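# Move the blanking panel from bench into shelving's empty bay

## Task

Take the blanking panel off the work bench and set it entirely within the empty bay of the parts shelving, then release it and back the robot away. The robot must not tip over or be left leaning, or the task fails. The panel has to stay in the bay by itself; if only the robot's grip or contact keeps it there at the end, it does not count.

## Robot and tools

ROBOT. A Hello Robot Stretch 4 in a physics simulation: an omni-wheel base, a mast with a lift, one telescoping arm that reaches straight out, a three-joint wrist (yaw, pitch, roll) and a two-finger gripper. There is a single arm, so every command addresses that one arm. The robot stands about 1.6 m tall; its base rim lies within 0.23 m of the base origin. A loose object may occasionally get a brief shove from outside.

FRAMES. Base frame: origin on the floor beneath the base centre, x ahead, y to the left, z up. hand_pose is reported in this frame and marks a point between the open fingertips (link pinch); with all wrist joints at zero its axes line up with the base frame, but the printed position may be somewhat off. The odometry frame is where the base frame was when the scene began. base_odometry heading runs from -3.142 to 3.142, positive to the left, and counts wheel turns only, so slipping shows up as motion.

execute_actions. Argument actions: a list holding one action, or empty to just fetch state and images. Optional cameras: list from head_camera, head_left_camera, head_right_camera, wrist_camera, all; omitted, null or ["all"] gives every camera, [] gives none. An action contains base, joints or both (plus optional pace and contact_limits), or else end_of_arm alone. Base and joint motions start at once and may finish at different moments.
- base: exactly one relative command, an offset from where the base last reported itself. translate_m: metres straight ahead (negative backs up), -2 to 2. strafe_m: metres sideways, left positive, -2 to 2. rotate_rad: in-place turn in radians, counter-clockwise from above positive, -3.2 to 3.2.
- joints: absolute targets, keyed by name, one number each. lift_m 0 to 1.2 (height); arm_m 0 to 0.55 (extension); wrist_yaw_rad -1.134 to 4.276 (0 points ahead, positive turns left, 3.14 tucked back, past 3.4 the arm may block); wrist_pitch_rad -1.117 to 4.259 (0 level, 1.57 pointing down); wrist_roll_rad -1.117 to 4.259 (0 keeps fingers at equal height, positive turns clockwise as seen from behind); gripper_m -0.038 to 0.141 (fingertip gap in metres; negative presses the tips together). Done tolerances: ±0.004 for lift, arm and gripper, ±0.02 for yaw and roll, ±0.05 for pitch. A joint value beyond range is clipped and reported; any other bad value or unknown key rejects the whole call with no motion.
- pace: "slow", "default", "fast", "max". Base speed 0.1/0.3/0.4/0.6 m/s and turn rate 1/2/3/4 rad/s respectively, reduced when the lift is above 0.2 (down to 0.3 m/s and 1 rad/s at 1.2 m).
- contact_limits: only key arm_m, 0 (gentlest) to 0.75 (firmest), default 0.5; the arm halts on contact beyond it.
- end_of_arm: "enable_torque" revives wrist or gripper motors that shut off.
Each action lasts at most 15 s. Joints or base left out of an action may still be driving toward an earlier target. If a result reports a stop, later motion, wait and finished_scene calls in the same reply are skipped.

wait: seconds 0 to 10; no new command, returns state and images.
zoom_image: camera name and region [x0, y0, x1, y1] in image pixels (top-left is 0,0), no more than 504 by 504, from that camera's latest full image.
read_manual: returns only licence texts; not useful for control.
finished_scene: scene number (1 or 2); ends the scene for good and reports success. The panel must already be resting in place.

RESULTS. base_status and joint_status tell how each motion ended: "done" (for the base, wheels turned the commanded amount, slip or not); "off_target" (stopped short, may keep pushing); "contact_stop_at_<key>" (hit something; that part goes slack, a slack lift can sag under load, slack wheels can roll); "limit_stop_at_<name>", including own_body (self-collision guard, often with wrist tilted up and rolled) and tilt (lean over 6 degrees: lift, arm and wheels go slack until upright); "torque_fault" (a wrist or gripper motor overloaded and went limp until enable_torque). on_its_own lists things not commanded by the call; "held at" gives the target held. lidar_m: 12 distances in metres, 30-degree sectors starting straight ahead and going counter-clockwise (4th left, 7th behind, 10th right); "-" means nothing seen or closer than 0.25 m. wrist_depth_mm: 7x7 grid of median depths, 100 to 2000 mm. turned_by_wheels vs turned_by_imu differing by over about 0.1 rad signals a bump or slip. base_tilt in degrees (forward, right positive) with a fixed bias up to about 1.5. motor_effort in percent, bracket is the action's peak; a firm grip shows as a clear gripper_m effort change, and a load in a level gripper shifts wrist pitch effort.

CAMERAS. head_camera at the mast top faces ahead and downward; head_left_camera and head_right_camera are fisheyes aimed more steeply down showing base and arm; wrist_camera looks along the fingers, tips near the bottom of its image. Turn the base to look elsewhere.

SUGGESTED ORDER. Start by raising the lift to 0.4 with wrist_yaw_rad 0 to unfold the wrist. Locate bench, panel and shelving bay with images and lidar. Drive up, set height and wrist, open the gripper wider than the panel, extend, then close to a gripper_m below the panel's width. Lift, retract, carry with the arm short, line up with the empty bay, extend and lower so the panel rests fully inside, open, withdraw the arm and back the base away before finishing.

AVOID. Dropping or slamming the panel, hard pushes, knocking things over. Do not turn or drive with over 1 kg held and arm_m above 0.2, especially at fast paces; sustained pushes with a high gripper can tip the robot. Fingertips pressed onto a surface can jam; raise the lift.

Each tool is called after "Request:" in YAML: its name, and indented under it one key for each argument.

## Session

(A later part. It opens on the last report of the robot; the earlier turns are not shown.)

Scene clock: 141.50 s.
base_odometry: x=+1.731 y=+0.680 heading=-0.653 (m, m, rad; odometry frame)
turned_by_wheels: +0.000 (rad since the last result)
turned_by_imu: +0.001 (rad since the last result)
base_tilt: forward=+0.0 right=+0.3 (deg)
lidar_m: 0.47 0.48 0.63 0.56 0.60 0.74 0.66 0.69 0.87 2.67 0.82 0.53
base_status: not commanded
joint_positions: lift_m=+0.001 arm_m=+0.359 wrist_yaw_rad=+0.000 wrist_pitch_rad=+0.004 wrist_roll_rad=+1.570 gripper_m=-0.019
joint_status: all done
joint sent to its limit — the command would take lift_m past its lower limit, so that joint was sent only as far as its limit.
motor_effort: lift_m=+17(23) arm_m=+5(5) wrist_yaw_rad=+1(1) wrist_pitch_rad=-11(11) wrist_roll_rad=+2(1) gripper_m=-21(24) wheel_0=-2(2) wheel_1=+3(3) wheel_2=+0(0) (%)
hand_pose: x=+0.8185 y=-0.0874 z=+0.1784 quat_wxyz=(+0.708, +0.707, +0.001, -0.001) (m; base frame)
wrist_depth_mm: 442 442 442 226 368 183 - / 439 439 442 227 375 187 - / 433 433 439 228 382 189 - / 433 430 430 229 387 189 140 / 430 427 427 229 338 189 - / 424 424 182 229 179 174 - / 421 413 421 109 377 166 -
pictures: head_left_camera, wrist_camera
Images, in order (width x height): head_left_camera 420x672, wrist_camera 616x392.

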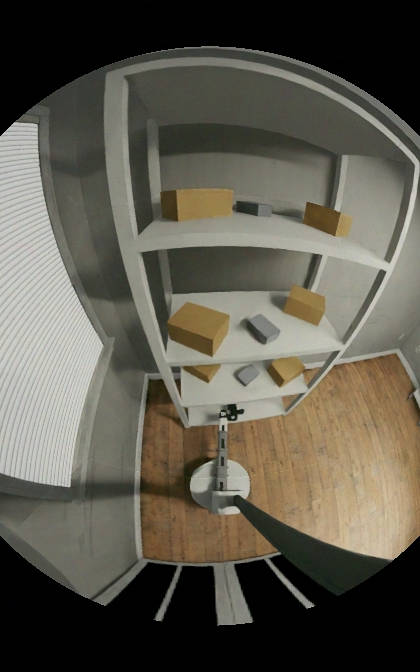

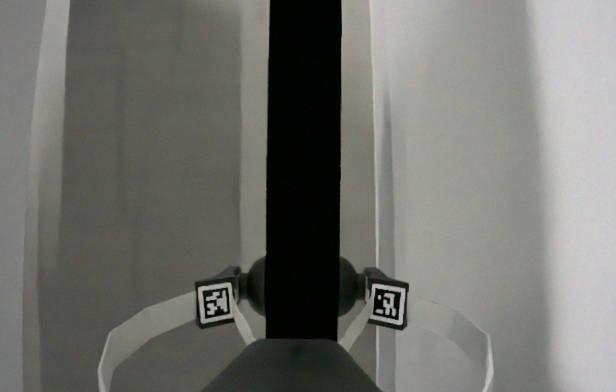

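Request:
execute_actions:
  actions:
    - {"joints":{"gripper_m":0.1}}
  cameras: []

Request:
execute_actions:
  actions:
    - {"joints":{"lift_m":0.06}}
  cameras: []

Request:
execute_actions:
  actions:
    - {"joints":{"arm_m":0.05}}
  cameras: ["head_left_camera","wrist_camera"]

Scene clock: 145.60 s.
base_odometry: x=+1.731 y=+0.680 heading=-0.653 (m, m, rad; odometry frame)
turned_by_wheels: +0.000 (rad since the last result)
turned_by_imu: +0.002 (rad since the last result)
base_tilt: forward=-0.1 right=+0.1 (deg)
lidar_m: 0.47 0.48 0.61 0.57 0.59 0.74 0.69 0.70 0.90 2.67 0.83 0.51
base_status: not commanded
joint_positions: lift_m=+0.001 arm_m=+0.359 wrist_yaw_rad=+0.000 wrist_pitch_rad=+0.003 wrist_roll_rad=+1.570 gripper_m=+0.100
joint_status: all done
motor_effort: lift_m=+17(18) arm_m=+5(5) wrist_yaw_rad=+1(1) wrist_pitch_rad=-8(12) wrist_roll_rad=+2(1) gripper_m=-2(27) wheel_0=-2(3) wheel_1=+3(3) wheel_2=+0(0) (%)
hand_pose: x=+0.8185 y=-0.0874 z=+0.1787 quat_wxyz=(+0.708, +0.707, +0.001, -0.001) (m; base frame)
wrist_depth_mm: 442 439 445 442 375 185 - / 442 442 442 439 377 187 - / 436 439 433 433 384 190 - / 430 433 430 433 389 190 141 / 430 430 427 427 338 190 145 / 424 421 424 424 202 187 - / 418 421 424 109 404 173 -
pictures: none
No camera images: the call's "cameras" was empty. Leave "cameras" out to get every camera's image.

Scene clock: 146.77 s.
base_odometry: x=+1.731 y=+0.680 heading=-0.653 (m, m, rad; odometry frame)
turned_by_wheels: +0.000 (rad since the last result)
turned_by_imu: +0.001 (rad since the last result)
base_tilt: forward=-0.1 right=+0.2 (deg)
lidar_m: 0.46 0.48 0.62 0.57 0.56 0.75 0.69 0.69 0.90 2.68 0.83 0.52
base_status: not commanded
joint_positions: lift_m=+0.060 arm_m=+0.359 wrist_yaw_rad=+0.000 wrist_pitch_rad=+0.003 wrist_roll_rad=+1.570 gripper_m=+0.100
joint_status: all done
motor_effort: lift_m=+23(24) arm_m=+5(5) wrist_yaw_rad=+1(0) wrist_pitch_rad=-9(8) wrist_roll_rad=+3(1) gripper_m=-1(2) wheel_0=-2(2) wheel_1=+3(3) wheel_2=+0(0) (%)
hand_pose: x=+0.8185 y=-0.0874 z=+0.2372 quat_wxyz=(+0.708, +0.707, +0.001, -0.001) (m; base frame)
wrist_depth_mm: 359 442 445 445 445 283 - / 364 445 442 439 436 282 217 / 364 433 436 433 439 278 220 / 364 430 436 430 433 277 220 / 362 427 430 427 427 304 220 / 362 421 421 421 200 301 219 / 355 418 418 109 421 271 -
pictures: none
No camera images: the call's "cameras" was empty. Leave "cameras" out to get every camera's image.

Scene clock: 148.80 s.
base_odometry: x=+1.731 y=+0.680 heading=-0.653 (m, m, rad; odometry frame)
turned_by_wheels: +0.000 (rad since the last result)
turned_by_imu: +0.001 (rad since the last result)
base_tilt: forward=-0.2 right=+0.4 (deg)
lidar_m: 0.48 0.48 0.63 0.58 0.58 0.76 0.68 0.68 0.90 2.67 0.82 0.52
base_status: not commanded
joint_positions: lift_m=+0.060 arm_m=+0.051 wrist_yaw_rad=+0.000 wrist_pitch_rad=+0.002 wrist_roll_rad=+1.570 gripper_m=+0.100
joint_status: all done
motor_effort: lift_m=+23(23) arm_m=-5(5) wrist_yaw_rad=+0(0) wrist_pitch_rad=-7(8) wrist_roll_rad=+0(1) gripper_m=-1(1) wheel_0=-2(3) wheel_1=+3(3) wheel_2=+0(0) (%)
hand_pose: x=+0.5103 y=-0.0874 z=+0.2373 quat_wxyz=(+0.708, +0.707, +0.001, -0.001) (m; base frame)
wrist_depth_mm: 357 525 768 750 603 300 254 / 359 525 750 750 585 304 250 / 364 535 750 750 585 309 246 / 364 539 741 741 580 309 242 / 364 530 732 732 535 309 237 / 357 452 715 732 201 304 235 / 355 455 723 109 554 282 233
pictures: head_left_camera, wrist_camera
Images, in order (width x height): head_left_camera 420x672, wrist_camera 616x392.

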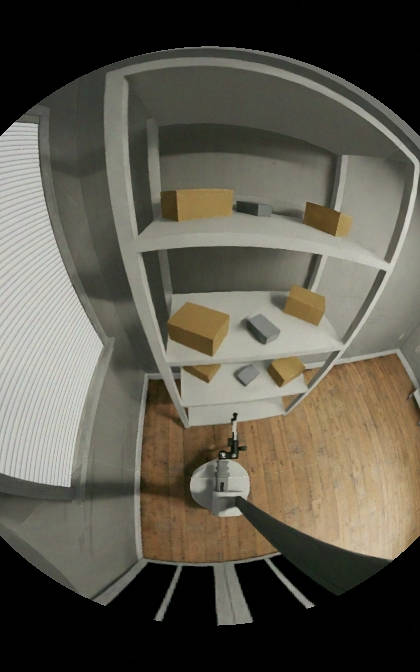

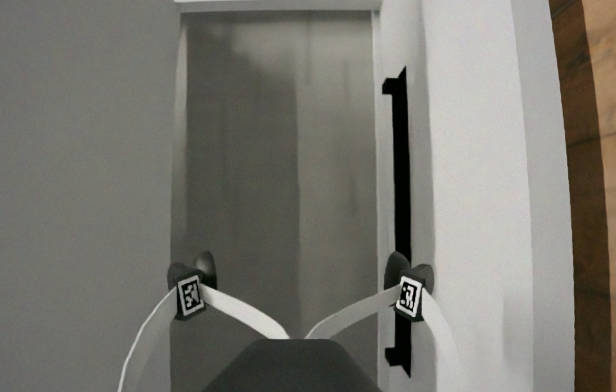

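Request:
finished_scene:
  scene: 2

The scene is finished: the task was done.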